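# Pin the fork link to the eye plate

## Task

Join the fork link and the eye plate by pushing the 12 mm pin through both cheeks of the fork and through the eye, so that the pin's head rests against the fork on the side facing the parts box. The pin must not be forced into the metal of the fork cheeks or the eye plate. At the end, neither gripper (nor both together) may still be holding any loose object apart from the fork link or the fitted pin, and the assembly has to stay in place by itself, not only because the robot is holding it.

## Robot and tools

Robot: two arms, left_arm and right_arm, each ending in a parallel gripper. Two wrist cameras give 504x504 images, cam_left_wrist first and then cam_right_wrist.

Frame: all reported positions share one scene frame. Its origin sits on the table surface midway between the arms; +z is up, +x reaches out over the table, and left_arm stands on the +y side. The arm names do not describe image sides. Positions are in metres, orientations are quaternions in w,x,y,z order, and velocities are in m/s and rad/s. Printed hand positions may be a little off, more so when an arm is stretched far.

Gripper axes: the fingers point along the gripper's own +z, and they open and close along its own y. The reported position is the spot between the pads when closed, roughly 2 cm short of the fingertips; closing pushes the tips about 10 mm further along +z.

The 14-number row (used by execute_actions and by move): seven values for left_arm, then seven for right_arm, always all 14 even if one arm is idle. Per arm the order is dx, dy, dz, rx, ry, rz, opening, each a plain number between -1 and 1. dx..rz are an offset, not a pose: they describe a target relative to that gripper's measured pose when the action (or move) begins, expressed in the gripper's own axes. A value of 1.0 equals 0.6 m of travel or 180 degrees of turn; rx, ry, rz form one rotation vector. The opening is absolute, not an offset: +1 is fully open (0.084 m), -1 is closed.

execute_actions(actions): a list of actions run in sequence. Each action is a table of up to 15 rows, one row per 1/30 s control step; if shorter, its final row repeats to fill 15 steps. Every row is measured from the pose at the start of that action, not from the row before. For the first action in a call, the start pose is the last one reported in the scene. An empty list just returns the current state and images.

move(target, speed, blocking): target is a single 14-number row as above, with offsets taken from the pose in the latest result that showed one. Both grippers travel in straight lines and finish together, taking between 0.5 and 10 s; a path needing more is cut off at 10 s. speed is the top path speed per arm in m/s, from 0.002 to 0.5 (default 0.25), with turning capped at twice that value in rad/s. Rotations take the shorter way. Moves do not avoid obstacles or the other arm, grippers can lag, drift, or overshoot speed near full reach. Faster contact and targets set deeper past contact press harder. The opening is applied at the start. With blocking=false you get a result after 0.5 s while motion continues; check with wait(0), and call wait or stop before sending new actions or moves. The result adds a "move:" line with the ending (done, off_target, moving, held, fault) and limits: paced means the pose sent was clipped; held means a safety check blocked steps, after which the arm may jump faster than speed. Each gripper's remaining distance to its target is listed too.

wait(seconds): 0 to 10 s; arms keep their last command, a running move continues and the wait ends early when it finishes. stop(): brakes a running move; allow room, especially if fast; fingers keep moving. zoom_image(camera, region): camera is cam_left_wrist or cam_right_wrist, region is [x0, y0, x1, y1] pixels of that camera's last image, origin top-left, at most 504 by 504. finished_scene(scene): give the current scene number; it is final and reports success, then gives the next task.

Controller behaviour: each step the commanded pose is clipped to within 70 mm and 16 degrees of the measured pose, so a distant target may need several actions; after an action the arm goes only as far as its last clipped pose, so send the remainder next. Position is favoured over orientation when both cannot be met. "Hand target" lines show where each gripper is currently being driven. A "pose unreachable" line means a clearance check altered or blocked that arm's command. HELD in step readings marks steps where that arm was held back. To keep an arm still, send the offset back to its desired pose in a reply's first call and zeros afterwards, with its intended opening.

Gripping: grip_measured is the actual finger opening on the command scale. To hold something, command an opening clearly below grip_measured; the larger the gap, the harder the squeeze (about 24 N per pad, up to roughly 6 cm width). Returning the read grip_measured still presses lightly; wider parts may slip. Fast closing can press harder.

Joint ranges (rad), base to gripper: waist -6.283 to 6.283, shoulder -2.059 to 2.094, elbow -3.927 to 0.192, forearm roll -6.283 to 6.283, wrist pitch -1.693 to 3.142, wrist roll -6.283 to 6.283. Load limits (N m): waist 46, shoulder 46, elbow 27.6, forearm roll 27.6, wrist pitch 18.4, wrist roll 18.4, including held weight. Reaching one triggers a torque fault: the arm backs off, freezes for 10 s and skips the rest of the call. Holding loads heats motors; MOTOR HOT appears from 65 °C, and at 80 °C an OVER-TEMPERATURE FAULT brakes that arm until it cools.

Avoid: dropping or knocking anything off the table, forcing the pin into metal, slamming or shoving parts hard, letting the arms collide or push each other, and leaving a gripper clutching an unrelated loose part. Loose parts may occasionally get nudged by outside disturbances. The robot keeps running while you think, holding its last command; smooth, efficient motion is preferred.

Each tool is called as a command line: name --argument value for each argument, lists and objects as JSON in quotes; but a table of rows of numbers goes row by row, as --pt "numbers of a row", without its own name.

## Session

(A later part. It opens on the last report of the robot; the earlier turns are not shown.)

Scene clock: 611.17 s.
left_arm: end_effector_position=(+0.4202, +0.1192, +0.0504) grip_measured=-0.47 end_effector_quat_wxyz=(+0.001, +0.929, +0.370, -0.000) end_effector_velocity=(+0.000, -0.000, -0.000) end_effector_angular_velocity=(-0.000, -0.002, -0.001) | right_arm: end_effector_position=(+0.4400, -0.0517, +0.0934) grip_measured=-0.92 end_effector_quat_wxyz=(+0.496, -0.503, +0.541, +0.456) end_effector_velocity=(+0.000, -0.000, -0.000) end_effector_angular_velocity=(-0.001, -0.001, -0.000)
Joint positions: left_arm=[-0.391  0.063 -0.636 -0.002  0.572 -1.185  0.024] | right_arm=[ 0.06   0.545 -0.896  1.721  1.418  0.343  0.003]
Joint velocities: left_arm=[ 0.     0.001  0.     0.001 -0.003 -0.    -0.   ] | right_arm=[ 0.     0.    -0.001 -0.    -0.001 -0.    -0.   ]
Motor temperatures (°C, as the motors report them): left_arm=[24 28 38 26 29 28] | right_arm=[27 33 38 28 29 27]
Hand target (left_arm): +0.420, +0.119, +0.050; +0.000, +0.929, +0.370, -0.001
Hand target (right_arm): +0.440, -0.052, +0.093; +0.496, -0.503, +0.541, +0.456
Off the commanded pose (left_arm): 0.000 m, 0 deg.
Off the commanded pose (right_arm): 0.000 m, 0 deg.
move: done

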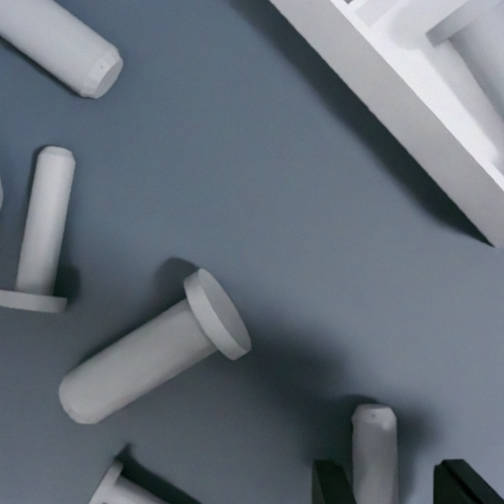

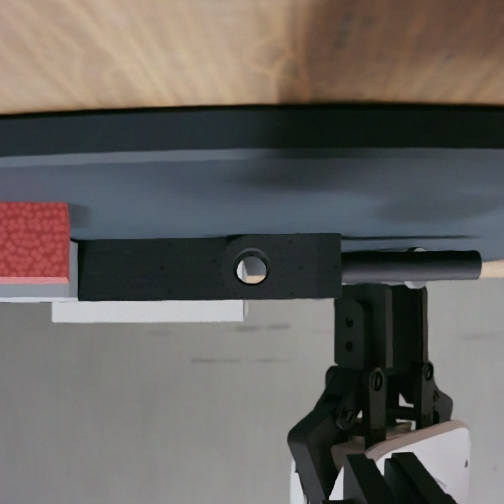

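execute_actions --actions '[[[-0.0002,-0.0003,0.002,0,0,0,-0.45,0,0,0,0,0,0,-0.9],[-0.0004,-0.0006,0.005,0,0,0,-0.45,0,0,0,0,0,0,-0.9],[-0.0006,-0.0009,0.008,0,0,0,-0.45,0,0,0,0,0,0,-0.9],[-0.0008,-0.0013,0.011,0,0,0,-0.45,0,0,0,0,0,0,-0.9],[-0.0008,-0.0013,0.014,0,0,0,-0.45,0,0,0,0,0,0,-0.9],[-0.0008,-0.0013,0.017,0,0,0,-0.45,0,0,0,0,0,0,-0.9],[-0.0008,-0.0013,0.020,0,0,0,-0.45,0,0,0,0,0,0,-0.9],[-0.0008,-0.0013,0.0225,0,0,0,-0.45,0,0,0,0,0,0,-0.9],[-0.0008,-0.0013,0.0245,0,0,0,-0.45,0,0,0,0,0,0,-0.9],[-0.0008,-0.0013,0.026,0,0,0,-0.45,0,0,0,0,0,0,-0.9],[-0.0008,-0.0013,0.0265,0,0,0,-0.45,0,0,0,0,0,0,-0.9]]]'

wait --seconds 0.6

zoom_image --camera "cam_left_wrist" --region '[290, 344, 500, 504]'

zoom_image --camera "cam_right_wrist" --region '[320, 215, 460, 335]'

Scene clock: 626.37 s.
left_arm: end_effector_position=(+0.4191, +0.1194, +0.0345) grip_measured=-0.47 end_effector_quat_wxyz=(+0.001, +0.929, +0.370, -0.000) end_effector_velocity=(+0.006, -0.003, +0.003) end_effector_angular_velocity=(-0.007, -0.016, +0.000) | right_arm: end_effector_position=(+0.4400, -0.0517, +0.0934) grip_measured=-0.92 end_effector_quat_wxyz=(+0.496, -0.503, +0.541, +0.456) end_effector_velocity=(+0.000, -0.000, -0.000) end_effector_angular_velocity=(-0.002, +0.000, -0.000)
Joint positions: left_arm=[-0.392  0.106 -0.627 -0.003  0.521 -1.185  0.024] | right_arm=[ 0.06   0.545 -0.896  1.721  1.418  0.343  0.003]
Joint velocities: left_arm=[ 0.     0.001 -0.007  0.001 -0.011 -0.    -0.   ] | right_arm=[-0.    -0.    -0.    -0.001 -0.002  0.     0.   ]
Motor temperatures (°C, as the motors report them): left_arm=[24 28 38 26 29 28] | right_arm=[27 33 37 28 29 27]
Hand target (left_arm): +0.419, +0.119, +0.034; +0.001, +0.929, +0.370, -0.000
Hand target (right_arm): +0.440, -0.052, +0.093; +0.496, -0.503, +0.541, +0.456
Off the commanded pose (left_arm): 0.000 m, 0 deg.
Off the commanded pose (right_arm): 0.000 m, 0 deg.
Step readings (end_effector_position):
0: left_arm (+0.4198, +0.1193, +0.0500) | right_arm (+0.4399, -0.0518, +0.0932)
1: left_arm (+0.4198, +0.1193, +0.0499) | right_arm (+0.4399, -0.0518, +0.0932)
2: left_arm (+0.4200, +0.1192, +0.0497) | right_arm (+0.4400, -0.0517, +0.0932)
4: left_arm (+0.4202, +0.1191, +0.0478) | right_arm (+0.4400, -0.0517, +0.0934)
8: left_arm (+0.4190, +0.1195, +0.0405) | right_arm (+0.4400, -0.0517, +0.0934)
15: end_effector_position above

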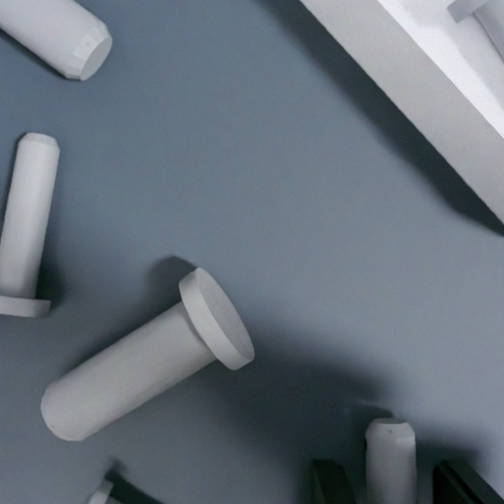

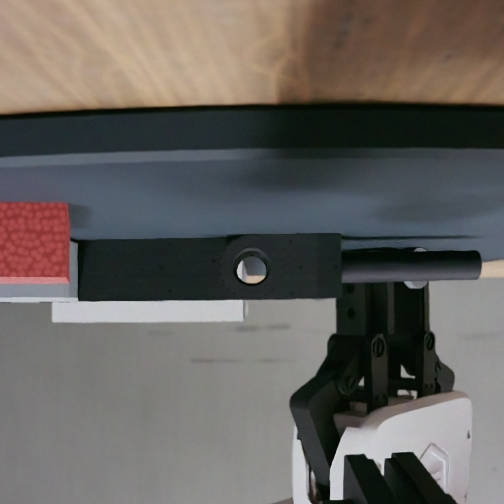

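Scene clock: 626.97 s.
left_arm: end_effector_position=(+0.4193, +0.1193, +0.0345) grip_measured=-0.47 end_effector_quat_wxyz=(+0.001, +0.929, +0.370, -0.000) end_effector_velocity=(-0.000, -0.000, -0.000) end_effector_angular_velocity=(+0.000, +0.000, -0.001) | right_arm: end_effector_position=(+0.4400, -0.0517, +0.0934) grip_measured=-0.92 end_effector_quat_wxyz=(+0.496, -0.503, +0.541, +0.456) end_effector_velocity=(+0.000, +0.000, +0.000) end_effector_angular_velocity=(+0.001, +0.000, -0.001)
Joint positions: left_arm=[-0.392  0.106 -0.628 -0.003  0.521 -1.185  0.024] | right_arm=[ 0.06   0.545 -0.896  1.721  1.418  0.343  0.003]
Joint velocities: left_arm=[-0.  0. -0.  0.  0.  0.  0.] | right_arm=[-0.     0.    -0.     0.001  0.001  0.001  0.   ]
Motor temperatures (°C, as the motors report them): left_arm=[24 28 38 26 29 28] | right_arm=[27 33 37 28 29 27]
Hand target (left_arm): +0.419, +0.119, +0.034; +0.001, +0.929, +0.370, -0.000
Hand target (right_arm): +0.440, -0.052, +0.093; +0.496, -0.503, +0.541, +0.456
Off the commanded pose (left_arm): 0.000 m, 0 deg.
Off the commanded pose (right_arm): 0.000 m, 0 deg.
wait: 0.60 s; at rest by 0.17 s

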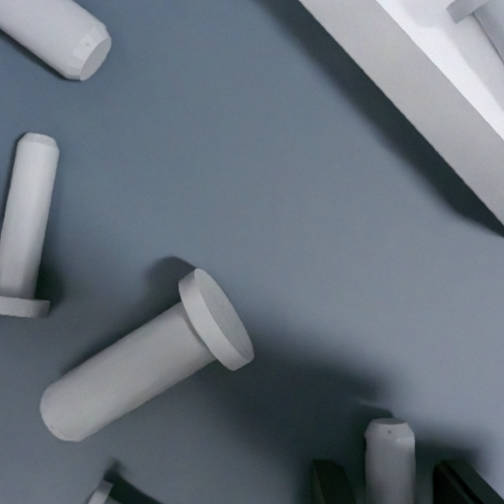

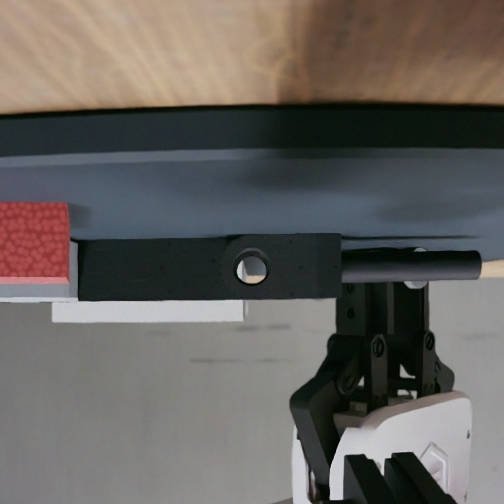

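Region (290, 344, 500, 504) of cam_left_wrist's 504x504 image, scaled by 2.400, with more detail than that image has; it fills the top 384 rows of this view, and the rest is white.

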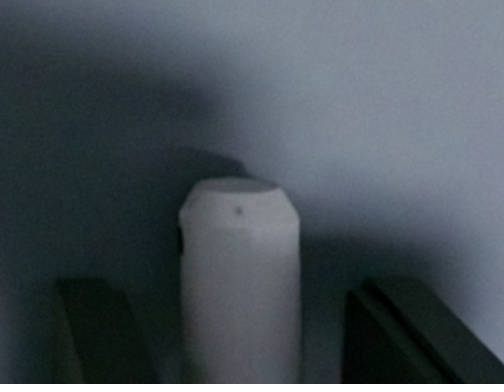

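Region (320, 215, 460, 335) of cam_right_wrist's 504x504 image, scaled by 3.600, with more detail than that image has; it fills the top 432 rows of this view, and the rest is white.

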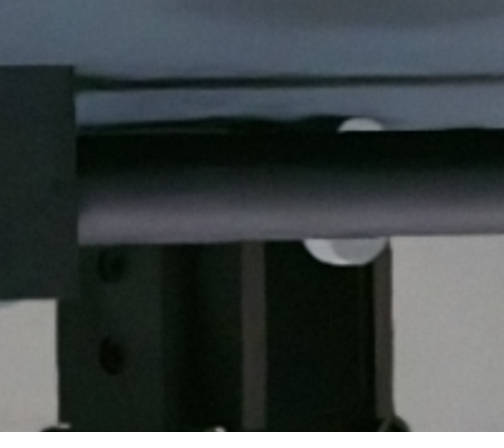

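The pin is centred between the fingers. Closing gently on the shank.

execute_actions --actions '[[[0,0,0,0,0,0,-0.49,0,0,0,0,0,0,-0.9],[0,0,0,0,0,0,-0.53,0,0,0,0,0,0,-0.9],[0,0,0,0,0,0,-0.57,0,0,0,0,0,0,-0.9],[0,0,0,0,0,0,-0.61,0,0,0,0,0,0,-0.9],[0,0,0,0,0,0,-0.64,0,0,0,0,0,0,-0.9],[0,0,0,0,0,0,-0.67,0,0,0,0,0,0,-0.9],[0,0,0,0,0,0,-0.69,0,0,0,0,0,0,-0.9],[0,0,0,0,0,0,-0.71,0,0,0,0,0,0,-0.9],[0,0,0,0,0,0,-0.73,0,0,0,0,0,0,-0.9],[0,0,0,0,0,0,-0.76,0,0,0,0,0,0,-0.9],[0,0,0,0,0,0,-0.79,0,0,0,0,0,0,-0.9],[0,0,0,0,0,0,-0.82,0,0,0,0,0,0,-0.9],[0,0,0,0,0,0,-0.85,0,0,0,0,0,0,-0.9]]]'

Scene clock: 631.93 s.
left_arm: end_effector_position=(+0.4193, +0.1193, +0.0345) grip_measured=-0.74 end_effector_quat_wxyz=(+0.001, +0.929, +0.370, -0.000) end_effector_velocity=(-0.000, +0.000, -0.000) end_effector_angular_velocity=(+0.000, +0.000, -0.000) | right_arm: end_effector_position=(+0.4400, -0.0517, +0.0934) grip_measured=-0.92 end_effector_quat_wxyz=(+0.496, -0.503, +0.541, +0.456) end_effector_velocity=(-0.000, +0.000, +0.000) end_effector_angular_velocity=(+0.001, +0.000, +0.000)
Joint positions: left_arm=[-0.392  0.106 -0.628 -0.003  0.521 -1.185  0.011] | right_arm=[ 0.06   0.545 -0.896  1.721  1.418  0.343  0.003]
Joint velocities: left_arm=[-0.    -0.     0.001 -0.     0.     0.    -0.   ] | right_arm=[ 0.     0.     0.     0.     0.001 -0.    -0.   ]
Motor temperatures (°C, as the motors report them): left_arm=[24 28 38 26 29 28] | right_arm=[27 33 37 28 29 27]
Hand target (left_arm): +0.419, +0.119, +0.034; +0.001, +0.929, +0.370, -0.000
Hand target (right_arm): +0.440, -0.052, +0.093; +0.496, -0.503, +0.541, +0.456
Off the commanded pose (left_arm): 0.000 m, 0 deg.
Off the commanded pose (right_arm): 0.000 m, 0 deg.
Step readings (end_effector_position):
0: left_arm (+0.4192, +0.1193, +0.0345) | right_arm (+0.4400, -0.0517, +0.0934)
1: left_arm (+0.4192, +0.1193, +0.0345) | right_arm (+0.4400, -0.0517, +0.0934)
2: left_arm (+0.4192, +0.1193, +0.0345) | right_arm (+0.4400, -0.0517, +0.0934)
4: left_arm (+0.4193, +0.1193, +0.0345) | right_arm (+0.4400, -0.0517, +0.0934)
8: left_arm (+0.4193, +0.1193, +0.0345) | right_arm (+0.4400, -0.0517, +0.0934)
15: end_effector_position above

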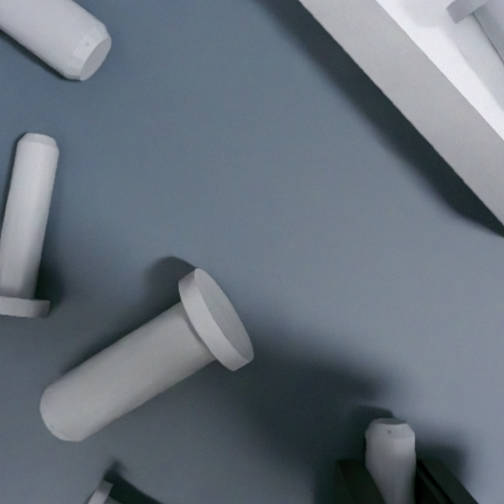

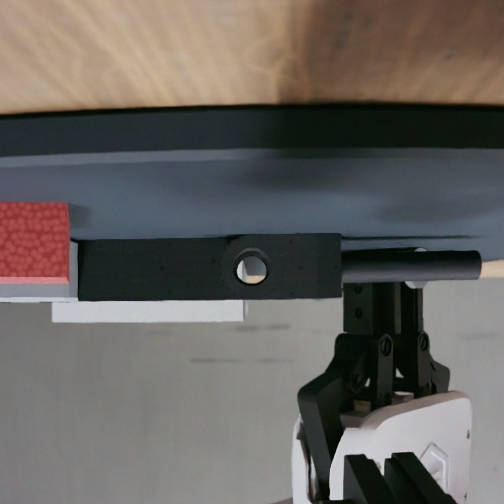

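move --target '[0.0265, 0.0464, -0.0508, -0.01298, 0.02928, 0.26534, -0.85, 0, 0, 0, 0, 0, 0, -0.9]' --speed 0.4

zoom_image --camera "cam_right_wrist" --region '[230, 220, 410, 400]'

Scene clock: 645.43 s.
left_arm: end_effector_position=(+0.4499, +0.1101, +0.0649) grip_measured=-0.74 end_effector_quat_wxyz=(+0.003, +0.998, -0.038, +0.049) end_effector_velocity=(+0.000, -0.000, +0.001) end_effector_angular_velocity=(-0.001, -0.001, -0.007) | right_arm: end_effector_position=(+0.4400, -0.0517, +0.0934) grip_measured=-0.92 end_effector_quat_wxyz=(+0.496, -0.503, +0.541, +0.456) end_effector_velocity=(-0.000, +0.000, -0.000) end_effector_angular_velocity=(-0.001, +0.000, +0.001)
Joint positions: left_arm=[-0.391  0.069 -0.669  0.066  0.509 -0.41   0.011] | right_arm=[ 0.06   0.545 -0.896  1.721  1.418  0.343  0.003]
Joint velocities: left_arm=[ 0.    -0.001 -0.001 -0.003  0.     0.009  0.   ] | right_arm=[ 0.     0.    -0.    -0.001 -0.     0.    -0.   ]
Motor temperatures (°C, as the motors report them): left_arm=[24 28 38 26 29 28] | right_arm=[27 33 37 28 29 27]
Hand target (left_arm): +0.450, +0.110, +0.065; +0.003, +0.998, -0.038, +0.049
Hand target (right_arm): +0.440, -0.052, +0.093; +0.496, -0.503, +0.541, +0.456
Off the commanded pose (left_arm): 0.000 m, 0 deg.
Off the commanded pose (right_arm): 0.000 m, 0 deg.
move: done

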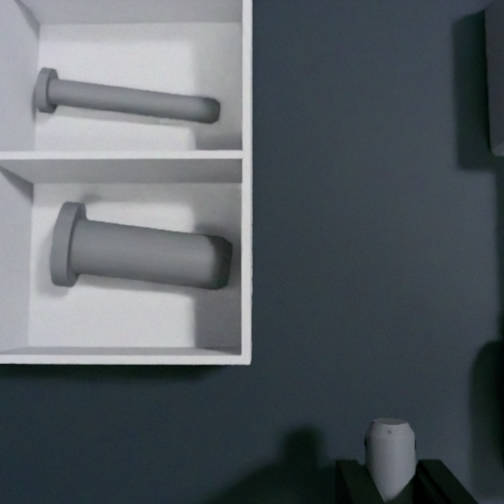

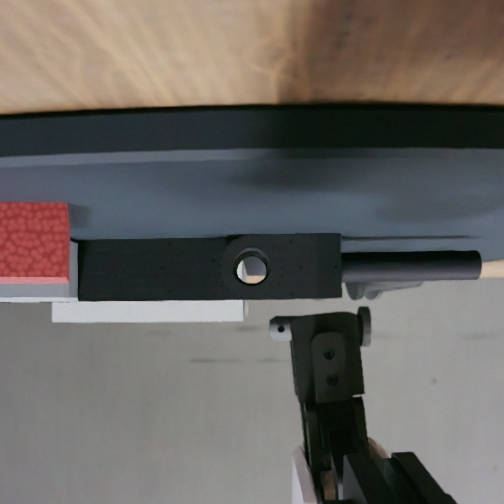

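Region (230, 220, 410, 400) of cam_right_wrist's 504x504 image, scaled by 2.800, with more detail than that image has.

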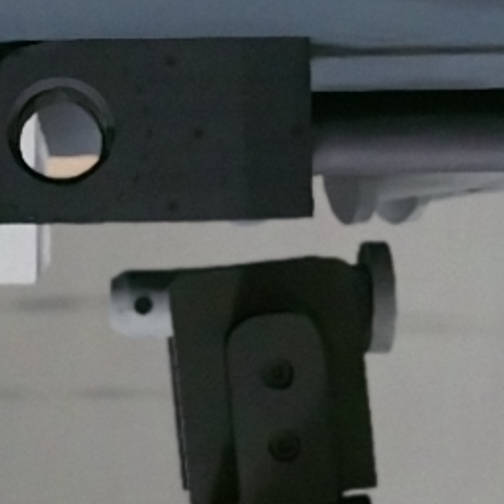

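move --target '[0.0583, 0.01763, 0.03905, -0.0488, 0, 0.4976, -0.85, 0, 0, 0, 0, 0, 0, -0.9]' --speed 0.45

Scene clock: 666.97 s.
left_arm: end_effector_position=(+0.4860, +0.0970, +0.0447) grip_measured=-0.74 end_effector_quat_wxyz=(+0.036, +0.679, -0.732, +0.033) end_effector_velocity=(-0.000, -0.000, -0.000) end_effector_angular_velocity=(-0.001, +0.001, -0.004) | right_arm: end_effector_position=(+0.4400, -0.0517, +0.0934) grip_measured=-0.92 end_effector_quat_wxyz=(+0.496, -0.503, +0.541, +0.456) end_effector_velocity=(-0.000, -0.000, -0.001) end_effector_angular_velocity=(-0.002, +0.000, -0.000)
Joint positions: left_arm=[-0.349  0.255 -0.87  -0.169  0.591  1.399  0.011] | right_arm=[ 0.06   0.545 -0.896  1.721  1.418  0.343  0.003]
Joint velocities: left_arm=[ 0.     0.001 -0.001 -0.003  0.001  0.006  0.   ] | right_arm=[-0.     0.     0.    -0.    -0.002 -0.    -0.   ]
Motor temperatures (°C, as the motors report them): left_arm=[24 28 38 26 29 28] | right_arm=[27 33 37 28 29 27]
Hand target (left_arm): +0.486, +0.097, +0.045; +0.036, +0.679, -0.733, +0.033
Hand target (right_arm): +0.440, -0.052, +0.093; +0.496, -0.503, +0.541, +0.456
Off the commanded pose (left_arm): 0.000 m, 0 deg.
Off the commanded pose (right_arm): 0.000 m, 0 deg.
move: done

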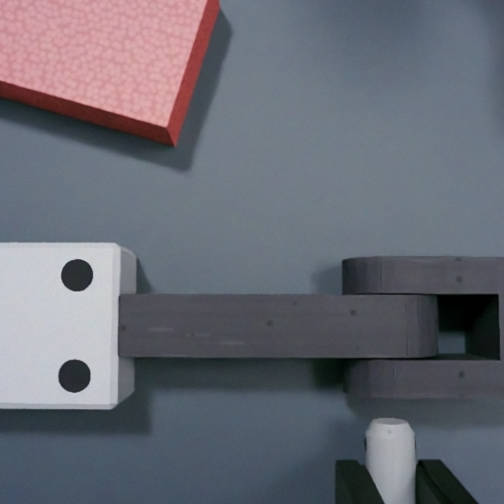

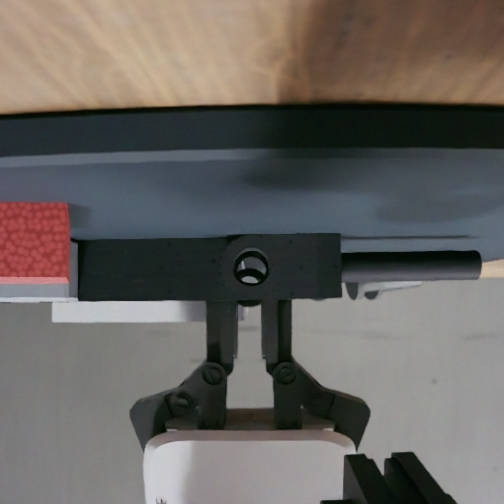

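move --target '[0.0038, 0, 0.01227, 0, 0, 0, -0.85, 0, 0, 0, 0, 0, 0, -0.9]' --speed 0.02

zoom_image --camera "cam_right_wrist" --region '[222, 238, 282, 298]'

zoom_image --camera "cam_left_wrist" --region '[314, 314, 504, 504]'

Scene clock: 670.93 s.
left_arm: end_effector_position=(+0.4857, +0.0940, +0.0376) grip_measured=-0.74 end_effector_quat_wxyz=(+0.036, +0.679, -0.732, +0.033) end_effector_velocity=(+0.002, -0.001, +0.001) end_effector_angular_velocity=(-0.002, -0.005, +0.001) | right_arm: end_effector_position=(+0.4400, -0.0517, +0.0934) grip_measured=-0.92 end_effector_quat_wxyz=(+0.496, -0.503, +0.541, +0.456) end_effector_velocity=(-0.000, +0.000, +0.000) end_effector_angular_velocity=(+0.001, -0.001, +0.001)
Joint positions: left_arm=[-0.356  0.275 -0.872 -0.173  0.573  1.397  0.011] | right_arm=[ 0.06   0.545 -0.896  1.721  1.418  0.343  0.003]
Joint velocities: left_arm=[ 0.    -0.001 -0.003 -0.001 -0.002 -0.     0.   ] | right_arm=[-0.    -0.    -0.    -0.     0.001 -0.    -0.   ]
Motor temperatures (°C, as the motors report them): left_arm=[24 28 39 26 29 28] | right_arm=[27 33 37 28 29 27]
Hand target (left_arm): +0.486, +0.094, +0.038; +0.036, +0.679, -0.732, +0.033
Hand target (right_arm): +0.440, -0.052, +0.093; +0.496, -0.503, +0.541, +0.456
Off the commanded pose (left_arm): 0.000 m, 0 deg.
Off the commanded pose (right_arm): 0.000 m, 0 deg.
move: done

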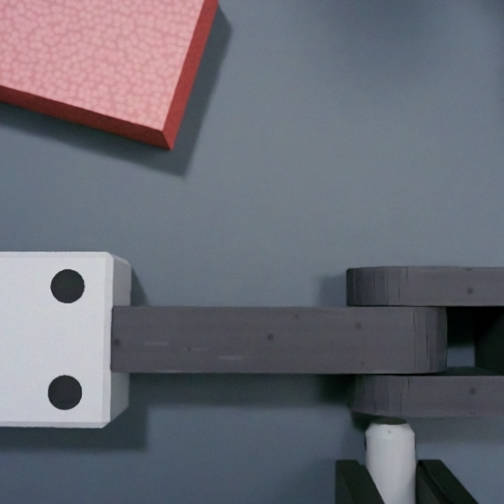

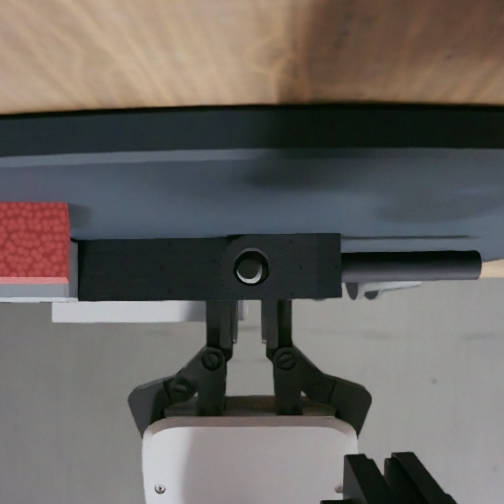

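Region (222, 238, 282, 298) of cam_right_wrist's 504x504 image, scaled by 8.400, with more detail than that image has.

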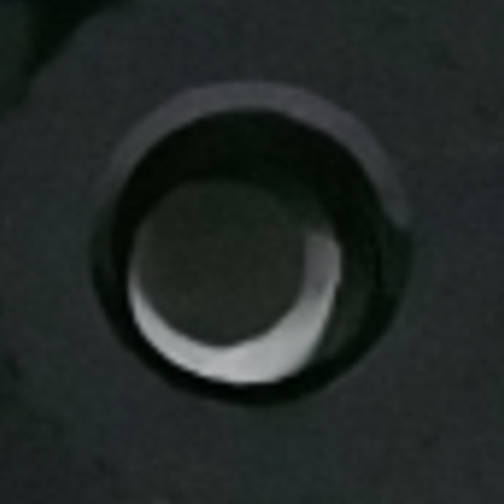

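Region (314, 314, 504, 504) of cam_left_wrist's 504x504 image, scaled by 2.653, with more detail than that image has.

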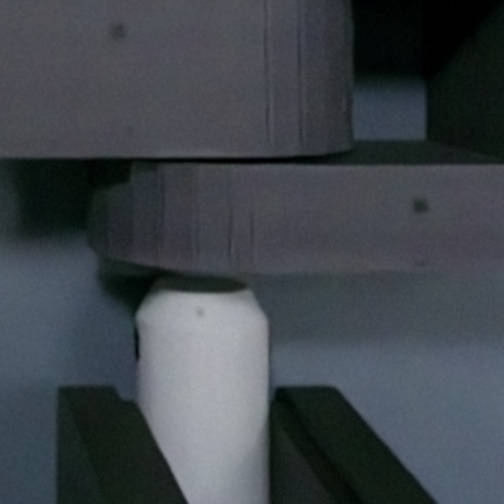

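move --target '[0.00018, 0.0024, -0.00182, 0, 0, 0, -0.85, 0.018, 0, 0.0016, 0, 0, 0, -0.9]' --speed 0.02

zoom_image --camera "cam_right_wrist" --region '[217, 262, 287, 332]'

Scene clock: 687.83 s.
left_arm: end_effector_position=(+0.4843, +0.0941, +0.0387) grip_measured=-0.74 end_effector_quat_wxyz=(+0.036, +0.679, -0.732, +0.033) end_effector_velocity=(-0.000, +0.000, -0.000) end_effector_angular_velocity=(+0.000, +0.001, -0.000) | right_arm: end_effector_position=(+0.4400, -0.0518, +0.0826) grip_measured=-0.92 end_effector_quat_wxyz=(+0.496, -0.503, +0.541, +0.456) end_effector_velocity=(+0.002, +0.000, +0.002) end_effector_angular_velocity=(+0.002, -0.006, +0.000)
Joint positions: left_arm=[-0.357  0.268 -0.866 -0.173  0.574  1.396  0.011] | right_arm=[ 0.059  0.579 -0.91   1.724  1.422  0.324  0.003]
Joint velocities: left_arm=[-0. -0.  0. -0.  0.  0.  0.] | right_arm=[-0.001 -0.001 -0.004 -0.     0.002 -0.001  0.   ]
Motor temperatures (°C, as the motors report them): left_arm=[24 28 39 26 29 28] | right_arm=[27 33 37 28 29 27]
Hand target (left_arm): +0.484, +0.094, +0.039; +0.036, +0.679, -0.732, +0.033
Hand target (right_arm): +0.440, -0.052, +0.083; +0.496, -0.503, +0.541, +0.456
Off the commanded pose (left_arm): 0.000 m, 0 deg.
Off the commanded pose (right_arm): 0.000 m, 0 deg.
move: done

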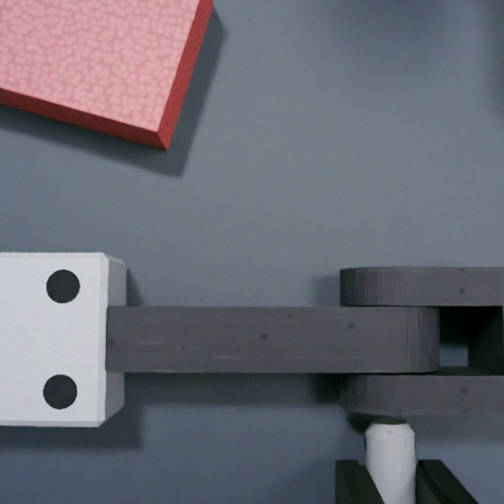

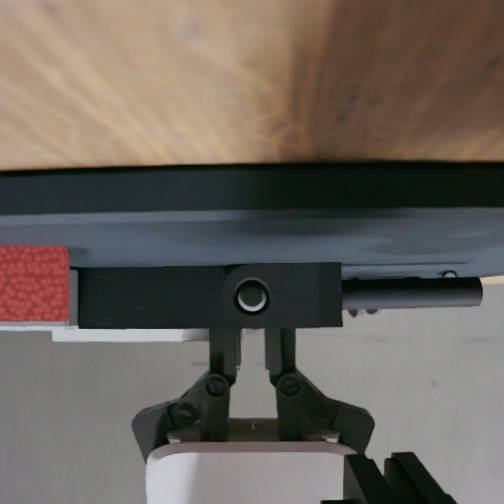

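Region (217, 262, 287, 332) of cam_right_wrist's 504x504 image, scaled by 7.200, with more detail than that image has.

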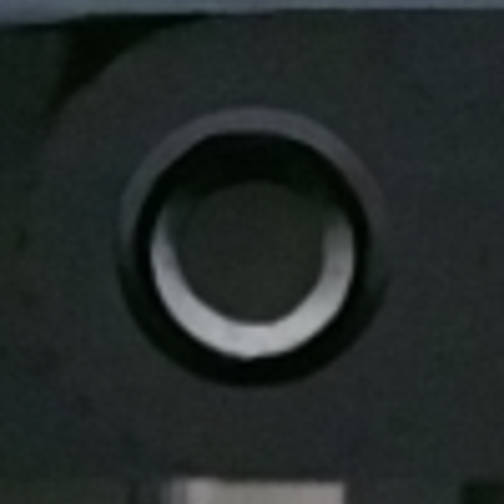

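move --target '[0.01161, 0, 0.00105, 0, 0, 0, -0.85, 0, 0, 0, 0, 0, 0, -0.9]' --speed 0.007

zoom_image --camera "cam_right_wrist" --region '[217, 262, 287, 332]'

zoom_image --camera "cam_left_wrist" --region '[294, 280, 504, 504]'

Scene clock: 704.27 s.
left_arm: end_effector_position=(+0.4838, +0.0872, +0.0388) grip_measured=-0.74 end_effector_quat_wxyz=(+0.036, +0.679, -0.732, +0.033) end_effector_velocity=(-0.000, -0.000, -0.000) end_effector_angular_velocity=(-0.000, +0.001, +0.001) | right_arm: end_effector_position=(+0.4400, -0.0518, +0.0826) grip_measured=-0.92 end_effector_quat_wxyz=(+0.496, -0.503, +0.541, +0.456) end_effector_velocity=(-0.000, +0.000, +0.000) end_effector_angular_velocity=(+0.001, -0.000, +0.000)
Joint positions: left_arm=[-0.371  0.274 -0.875 -0.172  0.575  1.38   0.011] | right_arm=[ 0.059  0.579 -0.91   1.724  1.422  0.324  0.003]
Joint velocities: left_arm=[-0.     0.     0.    -0.001 -0.    -0.    -0.   ] | right_arm=[ 0.    -0.     0.     0.     0.001 -0.     0.   ]
Motor temperatures (°C, as the motors report them): left_arm=[24 29 39 26 29 28] | right_arm=[27 33 36 28 29 27]
Hand target (left_arm): +0.484, +0.087, +0.039; +0.036, +0.679, -0.732, +0.033
Hand target (right_arm): +0.440, -0.052, +0.083; +0.496, -0.503, +0.541, +0.456
Off the commanded pose (left_arm): 0.000 m, 0 deg.
Off the commanded pose (right_arm): 0.000 m, 0 deg.
move: done

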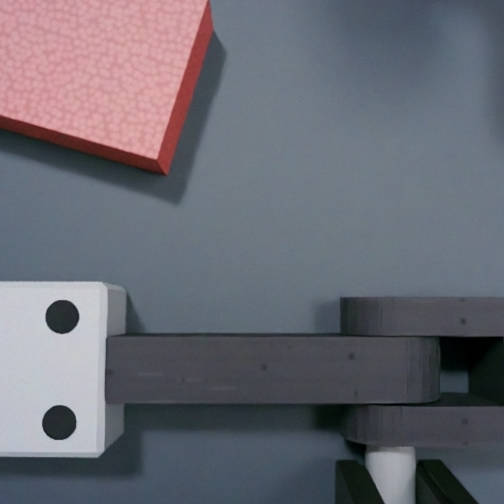

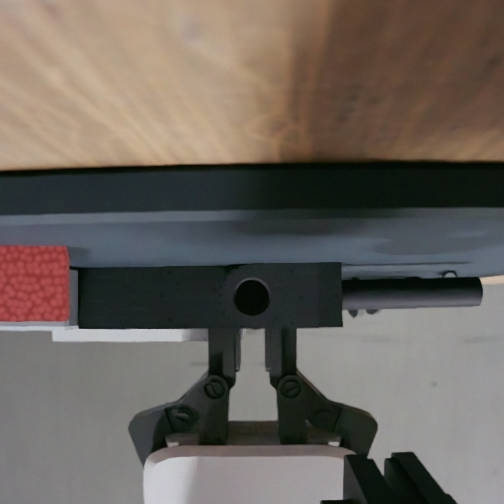

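Region (217, 262, 287, 332) of cam_right_wrist's 504x504 image, scaled by 7.200, with more detail than that image has.

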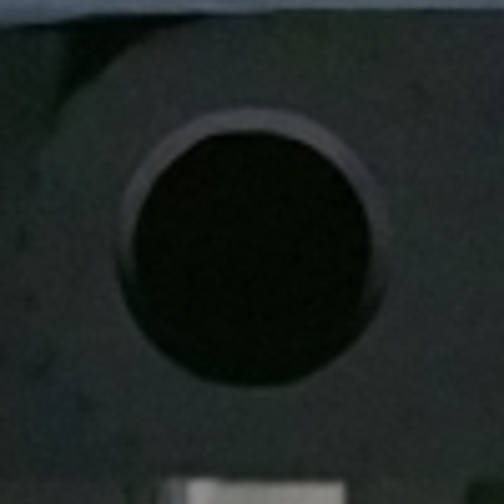

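Region (294, 280, 504, 504) of cam_left_wrist's 504x504 image, scaled by 2.250, with more detail than that image has; it fills the left 472 columns of this view, and the rest is white.

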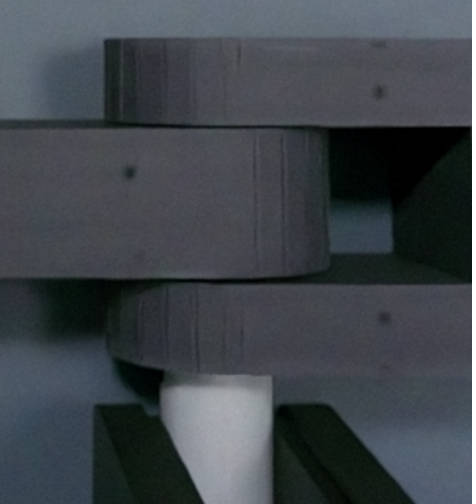

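move --target '[0.00879, 0, 0.00086, 0, 0, 0, -0.85, 0, 0, 0, 0, 0, 0, -0.9]' --speed 0.006

zoom_image --camera "cam_left_wrist" --region '[294, 294, 504, 504]'

Scene clock: 708.83 s.
left_arm: end_effector_position=(+0.4834, +0.0819, +0.0388) grip_measured=-0.74 end_effector_quat_wxyz=(+0.036, +0.679, -0.732, +0.034) end_effector_velocity=(-0.000, +0.000, -0.000) end_effector_angular_velocity=(+0.000, +0.001, +0.001) | right_arm: end_effector_position=(+0.4400, -0.0518, +0.0826) grip_measured=-0.92 end_effector_quat_wxyz=(+0.496, -0.503, +0.541, +0.456) end_effector_velocity=(+0.000, -0.000, -0.000) end_effector_angular_velocity=(-0.001, -0.001, -0.000)
Joint positions: left_arm=[-0.381  0.278 -0.881 -0.171  0.576  1.369  0.011] | right_arm=[ 0.059  0.579 -0.91   1.724  1.422  0.324  0.003]
Joint velocities: left_arm=[-0.  0.  0. -0.  0. -0.  0.] | right_arm=[ 0.    -0.    -0.     0.    -0.001 -0.001 -0.   ]
Motor temperatures (°C, as the motors report them): left_arm=[24 29 39 26 29 28] | right_arm=[27 33 36 28 29 27]
Hand target (left_arm): +0.483, +0.082, +0.039; +0.036, +0.679, -0.732, +0.033
Hand target (right_arm): +0.440, -0.052, +0.083; +0.496, -0.503, +0.541, +0.456
Off the commanded pose (left_arm): 0.000 m, 0 deg.
Off the commanded pose (right_arm): 0.000 m, 0 deg.
move: done

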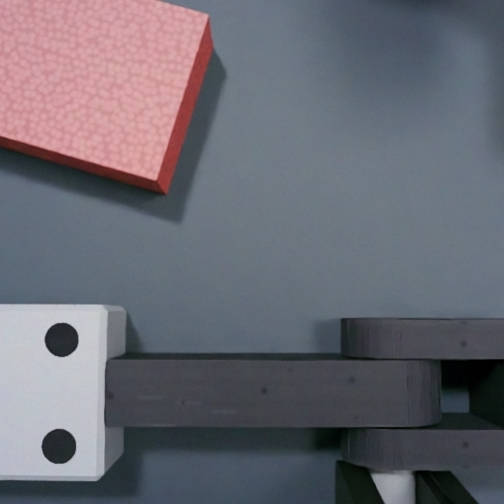

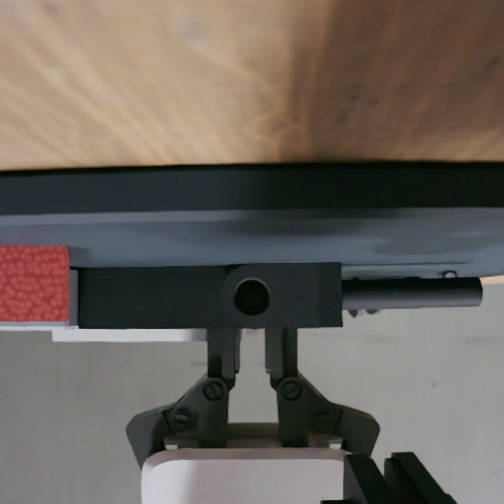

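Region (294, 294, 504, 504) of cam_left_wrist's 504x504 image, scaled by 2.400, with more detail than that image has.

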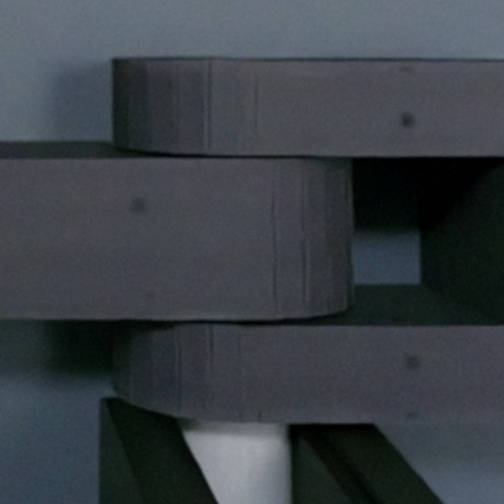

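execute_actions --actions '[[[0,0,0,0,0,0,-0.78,0,0,0,0,0,0,-0.9],[0,0,0,0,0,0,-0.75,0,0,0,0,0,0,-0.9],[0,0,0,0,0,0,-0.73,0,0,0,0,0,0,-0.9],[0,0,0,0,0,0,-0.72,0,0,0,0,0,0,-0.9],[0,0,0,0,0,0,-0.71,0,0,0,0,0,0,-0.9],[0,0,0,0,0,0,-0.70,0,0,0,0,0,0,-0.9],[0,0,0,0,0,0,-0.68,0,0,0,0,0,0,-0.9],[0,0,0,0,0,0,-0.64,0,0,0,0,0,0,-0.9],[0,0,0,0,0,0,-0.59,0,0,0,0,0,0,-0.9],[0,0,0,0,0,0,-0.54,0,0,0,0,0,0,-0.9],[0,0,0,0,0,0,-0.49,0,0,0,0,0,0,-0.9],[0,0,0,0,0,0,-0.44,0,0,0,0,0,0,-0.9],[0,0,0,0,0,0,-0.38,0,0,0,0,0,0,-0.9]]]'

move --target '[-0.0482, 0, 0, 0, -0.0311, 0, -0.38, 0, 0, 0, 0, 0, 0, -0.9]' --speed 0.05

zoom_image --camera "cam_left_wrist" --region '[274, 274, 504, 504]'

Scene clock: 735.20 s.
left_arm: end_effector_position=(+0.4834, +0.0819, +0.0388) grip_measured=-0.40 end_effector_quat_wxyz=(+0.036, +0.679, -0.732, +0.034) end_effector_velocity=(-0.000, +0.000, +0.000) end_effector_angular_velocity=(+0.000, +0.000, -0.001) | right_arm: end_effector_position=(+0.4400, -0.0518, +0.0826) grip_measured=-0.92 end_effector_quat_wxyz=(+0.496, -0.503, +0.541, +0.456) end_effector_velocity=(+0.000, -0.000, -0.000) end_effector_angular_velocity=(-0.001, +0.000, -0.001)
Joint positions: left_arm=[-0.381  0.278 -0.881 -0.171  0.576  1.369  0.027] | right_arm=[ 0.059  0.579 -0.91   1.724  1.422  0.324  0.003]
Joint velocities: left_arm=[ 0.    -0.    -0.    -0.     0.001  0.001  0.001] | right_arm=[-0.    -0.     0.     0.    -0.001  0.    -0.   ]
Motor temperatures (°C, as the motors report them): left_arm=[24 29 39 26 29 28] | right_arm=[27 33 36 28 29 27]
Hand target (left_arm): +0.483, +0.082, +0.039; +0.036, +0.679, -0.732, +0.034
Hand target (right_arm): +0.440, -0.052, +0.083; +0.496, -0.503, +0.541, +0.456
Off the commanded pose (left_arm): 0.000 m, 0 deg.
Off the commanded pose (right_arm): 0.000 m, 0 deg.
Step readings (end_effector_position):
0: left_arm (+0.4834, +0.0819, +0.0388) | right_arm (+0.4400, -0.0518, +0.0826)
1: left_arm (+0.4834, +0.0819, +0.0388) | right_arm (+0.4400, -0.0518, +0.0826)
2: left_arm (+0.4834, +0.0819, +0.0388) | right_arm (+0.4400, -0.0518, +0.0826)
4: left_arm (+0.4834, +0.0819, +0.0388) | right_arm (+0.4400, -0.0518, +0.0826)
8: left_arm (+0.4833, +0.0818, +0.0388) | right_arm (+0.4400, -0.0518, +0.0826)
15: end_effector_position above

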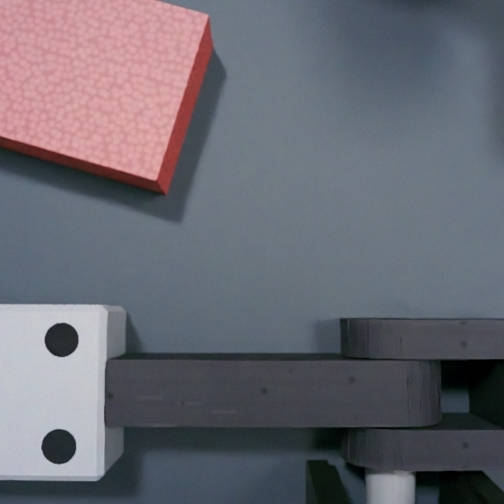

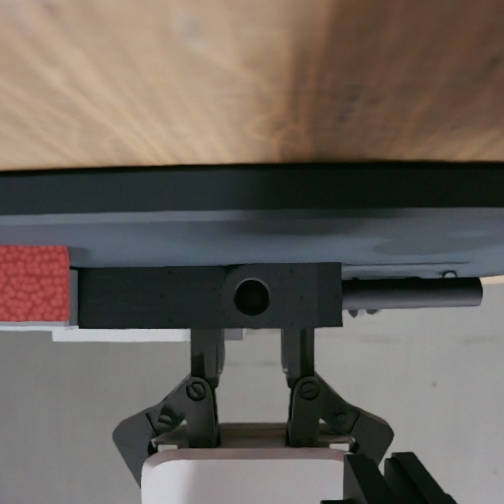

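Scene clock: 736.43 s.
left_arm: end_effector_position=(+0.4856, +0.1105, +0.0359) grip_measured=-0.40 end_effector_quat_wxyz=(+0.000, +0.680, -0.733, +0.000) end_effector_velocity=(+0.000, +0.000, +0.000) end_effector_angular_velocity=(+0.001, -0.001, +0.000) | right_arm: end_effector_position=(+0.4400, -0.0518, +0.0826) grip_measured=-0.92 end_effector_quat_wxyz=(+0.496, -0.503, +0.541, +0.456) end_effector_velocity=(+0.000, -0.000, -0.000) end_effector_angular_velocity=(-0.001, +0.000, -0.001)
Joint positions: left_arm=[-0.35   0.274 -0.873 -0.002  0.599  1.26   0.027] | right_arm=[ 0.059  0.579 -0.91   1.724  1.422  0.324  0.003]
Joint velocities: left_arm=[ 0.     0.    -0.     0.003  0.    -0.002 -0.   ] | right_arm=[-0.     0.    -0.     0.001 -0.001 -0.    -0.   ]
Motor temperatures (°C, as the motors report them): left_arm=[24 29 39 26 29 28] | right_arm=[27 33 36 28 29 27]
Hand target (left_arm): +0.486, +0.111, +0.036; +0.000, +0.680, -0.733, +0.000
Hand target (right_arm): +0.440, -0.052, +0.083; +0.496, -0.503, +0.541, +0.456
Off the commanded pose (left_arm): 0.000 m, 0 deg.
Off the commanded pose (right_arm): 0.000 m, 0 deg.
move: done

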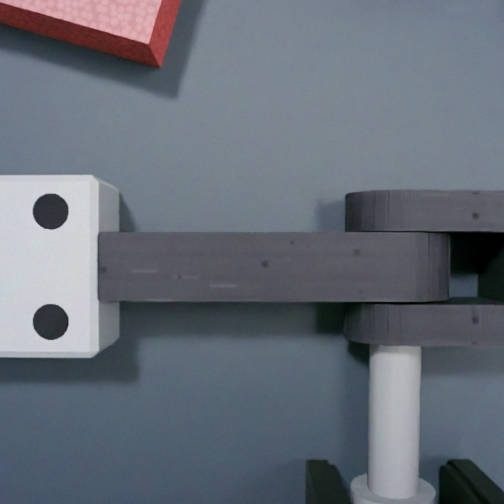

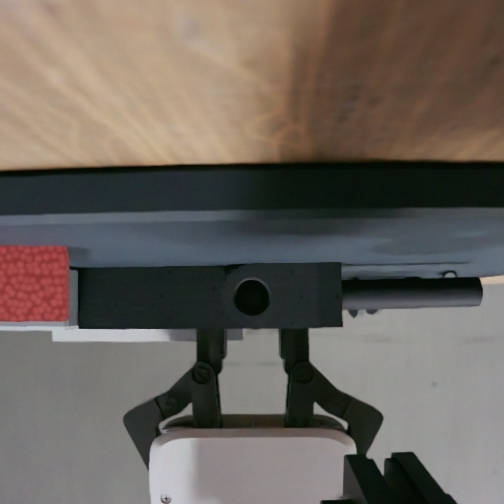

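Region (274, 274, 504, 504) of cam_left_wrist's 504x504 image, scaled by 2.191, with more detail than that image has.

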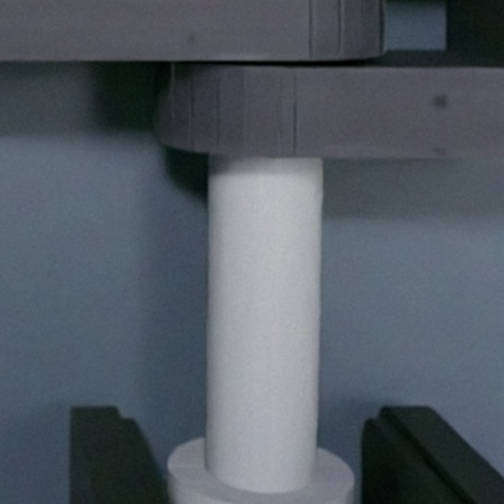

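execute_actions --actions '[[[0,0,0,0,0,0,-0.41,0,0,0,0,0,0,-0.9],[0,0,0,0,0,0,-0.44,0,0,0,0,0,0,-0.9],[0,0,0,0,0,0,-0.47,0,0,0,0,0,0,-0.9],[0,0,0,0,0,0,-0.49,0,0,0,0,0,0,-0.9],[0,0,0,0,0,0,-0.51,0,0,0,0,0,0,-0.9],[0,0,0,0,0,0,-0.52,0,0,0,0,0,0,-0.9],[0,0,0,0,0,0,-0.53,0,0,0,0,0,0,-0.9],[0,0,0,0,0,0,-0.54,0,0,0,0,0,0,-0.9],[0,0,0,0,0,0,-0.55,0,0,0,0,0,0,-0.9],[0,0,0,0,0,0,-0.56,0,0,0,0,0,0,-0.9],[0,0,0,0,0,0,-0.57,0,0,0,0,0,0,-0.9],[0,0,0,0,0,0,-0.58,0,0,0,0,0,0,-0.9]]]'

Scene clock: 745.13 s.
left_arm: end_effector_position=(+0.4856, +0.1105, +0.0359) grip_measured=-0.58 end_effector_quat_wxyz=(+0.000, +0.680, -0.733, +0.000) end_effector_velocity=(-0.000, +0.000, -0.000) end_effector_angular_velocity=(+0.000, -0.000, -0.001) | right_arm: end_effector_position=(+0.4400, -0.0518, +0.0826) grip_measured=-0.92 end_effector_quat_wxyz=(+0.496, -0.503, +0.541, +0.456) end_effector_velocity=(+0.001, -0.000, -0.000) end_effector_angular_velocity=(-0.001, -0.001, -0.002)
Joint positions: left_arm=[-0.35   0.274 -0.873 -0.002  0.599  1.26   0.019] | right_arm=[ 0.059  0.579 -0.91   1.724  1.422  0.324  0.003]
Joint velocities: left_arm=[-0.    -0.     0.001  0.    -0.001  0.     0.   ] | right_arm=[-0.     0.    -0.     0.001 -0.001 -0.    -0.   ]
Motor temperatures (°C, as the motors report them): left_arm=[24 29 39 26 29 28] | right_arm=[27 33 36 28 29 27]
Hand target (left_arm): +0.486, +0.110, +0.036; +0.000, +0.680, -0.733, +0.000
Hand target (right_arm): +0.440, -0.052, +0.083; +0.496, -0.503, +0.541, +0.456
Off the commanded pose (left_arm): 0.000 m, 0 deg.
Off the commanded pose (right_arm): 0.000 m, 0 deg.
Step readings (end_effector_position):
0: left_arm (+0.4856, +0.1105, +0.0359) | right_arm (+0.4400, -0.0518, +0.0826)
1: left_arm (+0.4856, +0.1105, +0.0359) | right_arm (+0.4400, -0.0518, +0.0826)
2: left_arm (+0.4856, +0.1105, +0.0359) | right_arm (+0.4400, -0.0518, +0.0826)
4: left_arm (+0.4856, +0.1105, +0.0359) | right_arm (+0.4400, -0.0518, +0.0826)
8: left_arm (+0.4856, +0.1105, +0.0359) | right_arm (+0.4400, -0.0518, +0.0826)
15: end_effector_position above

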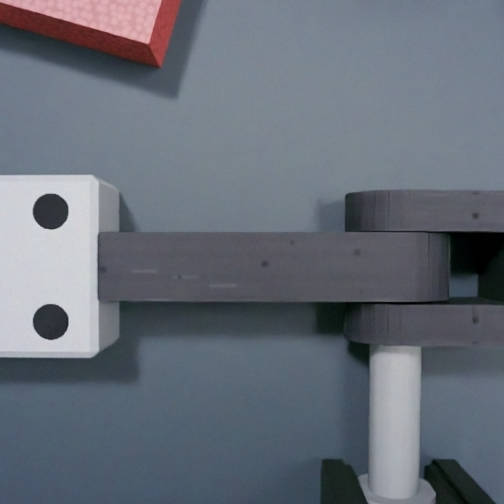

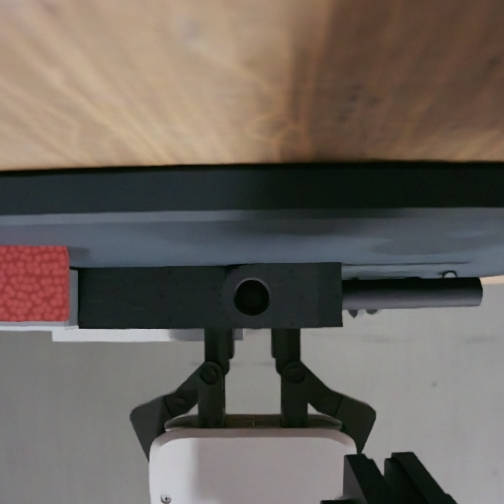

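zoom_image --camera "cam_left_wrist" --region '[355, 335, 435, 415]'

zoom_image --camera "cam_left_wrist" --region '[355, 424, 435, 504]'

Region (355, 335, 435, 415) of cam_left_wrist's 504x504 image, scaled by 6.300, with more detail than that image has.

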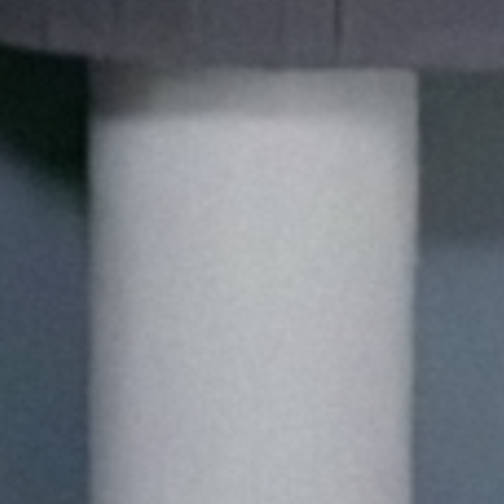

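Region (355, 424, 435, 504) of cam_left_wrist's 504x504 image, scaled by 6.300, with more detail than that image has.

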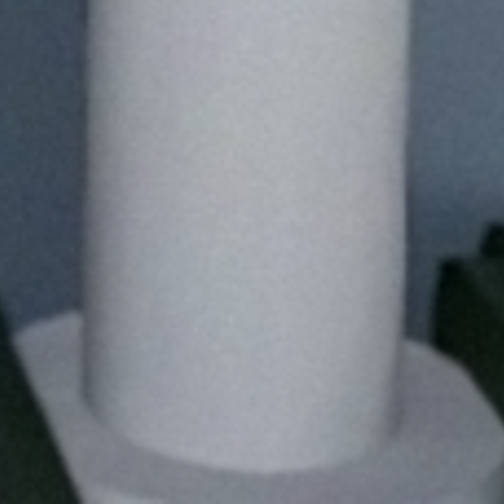

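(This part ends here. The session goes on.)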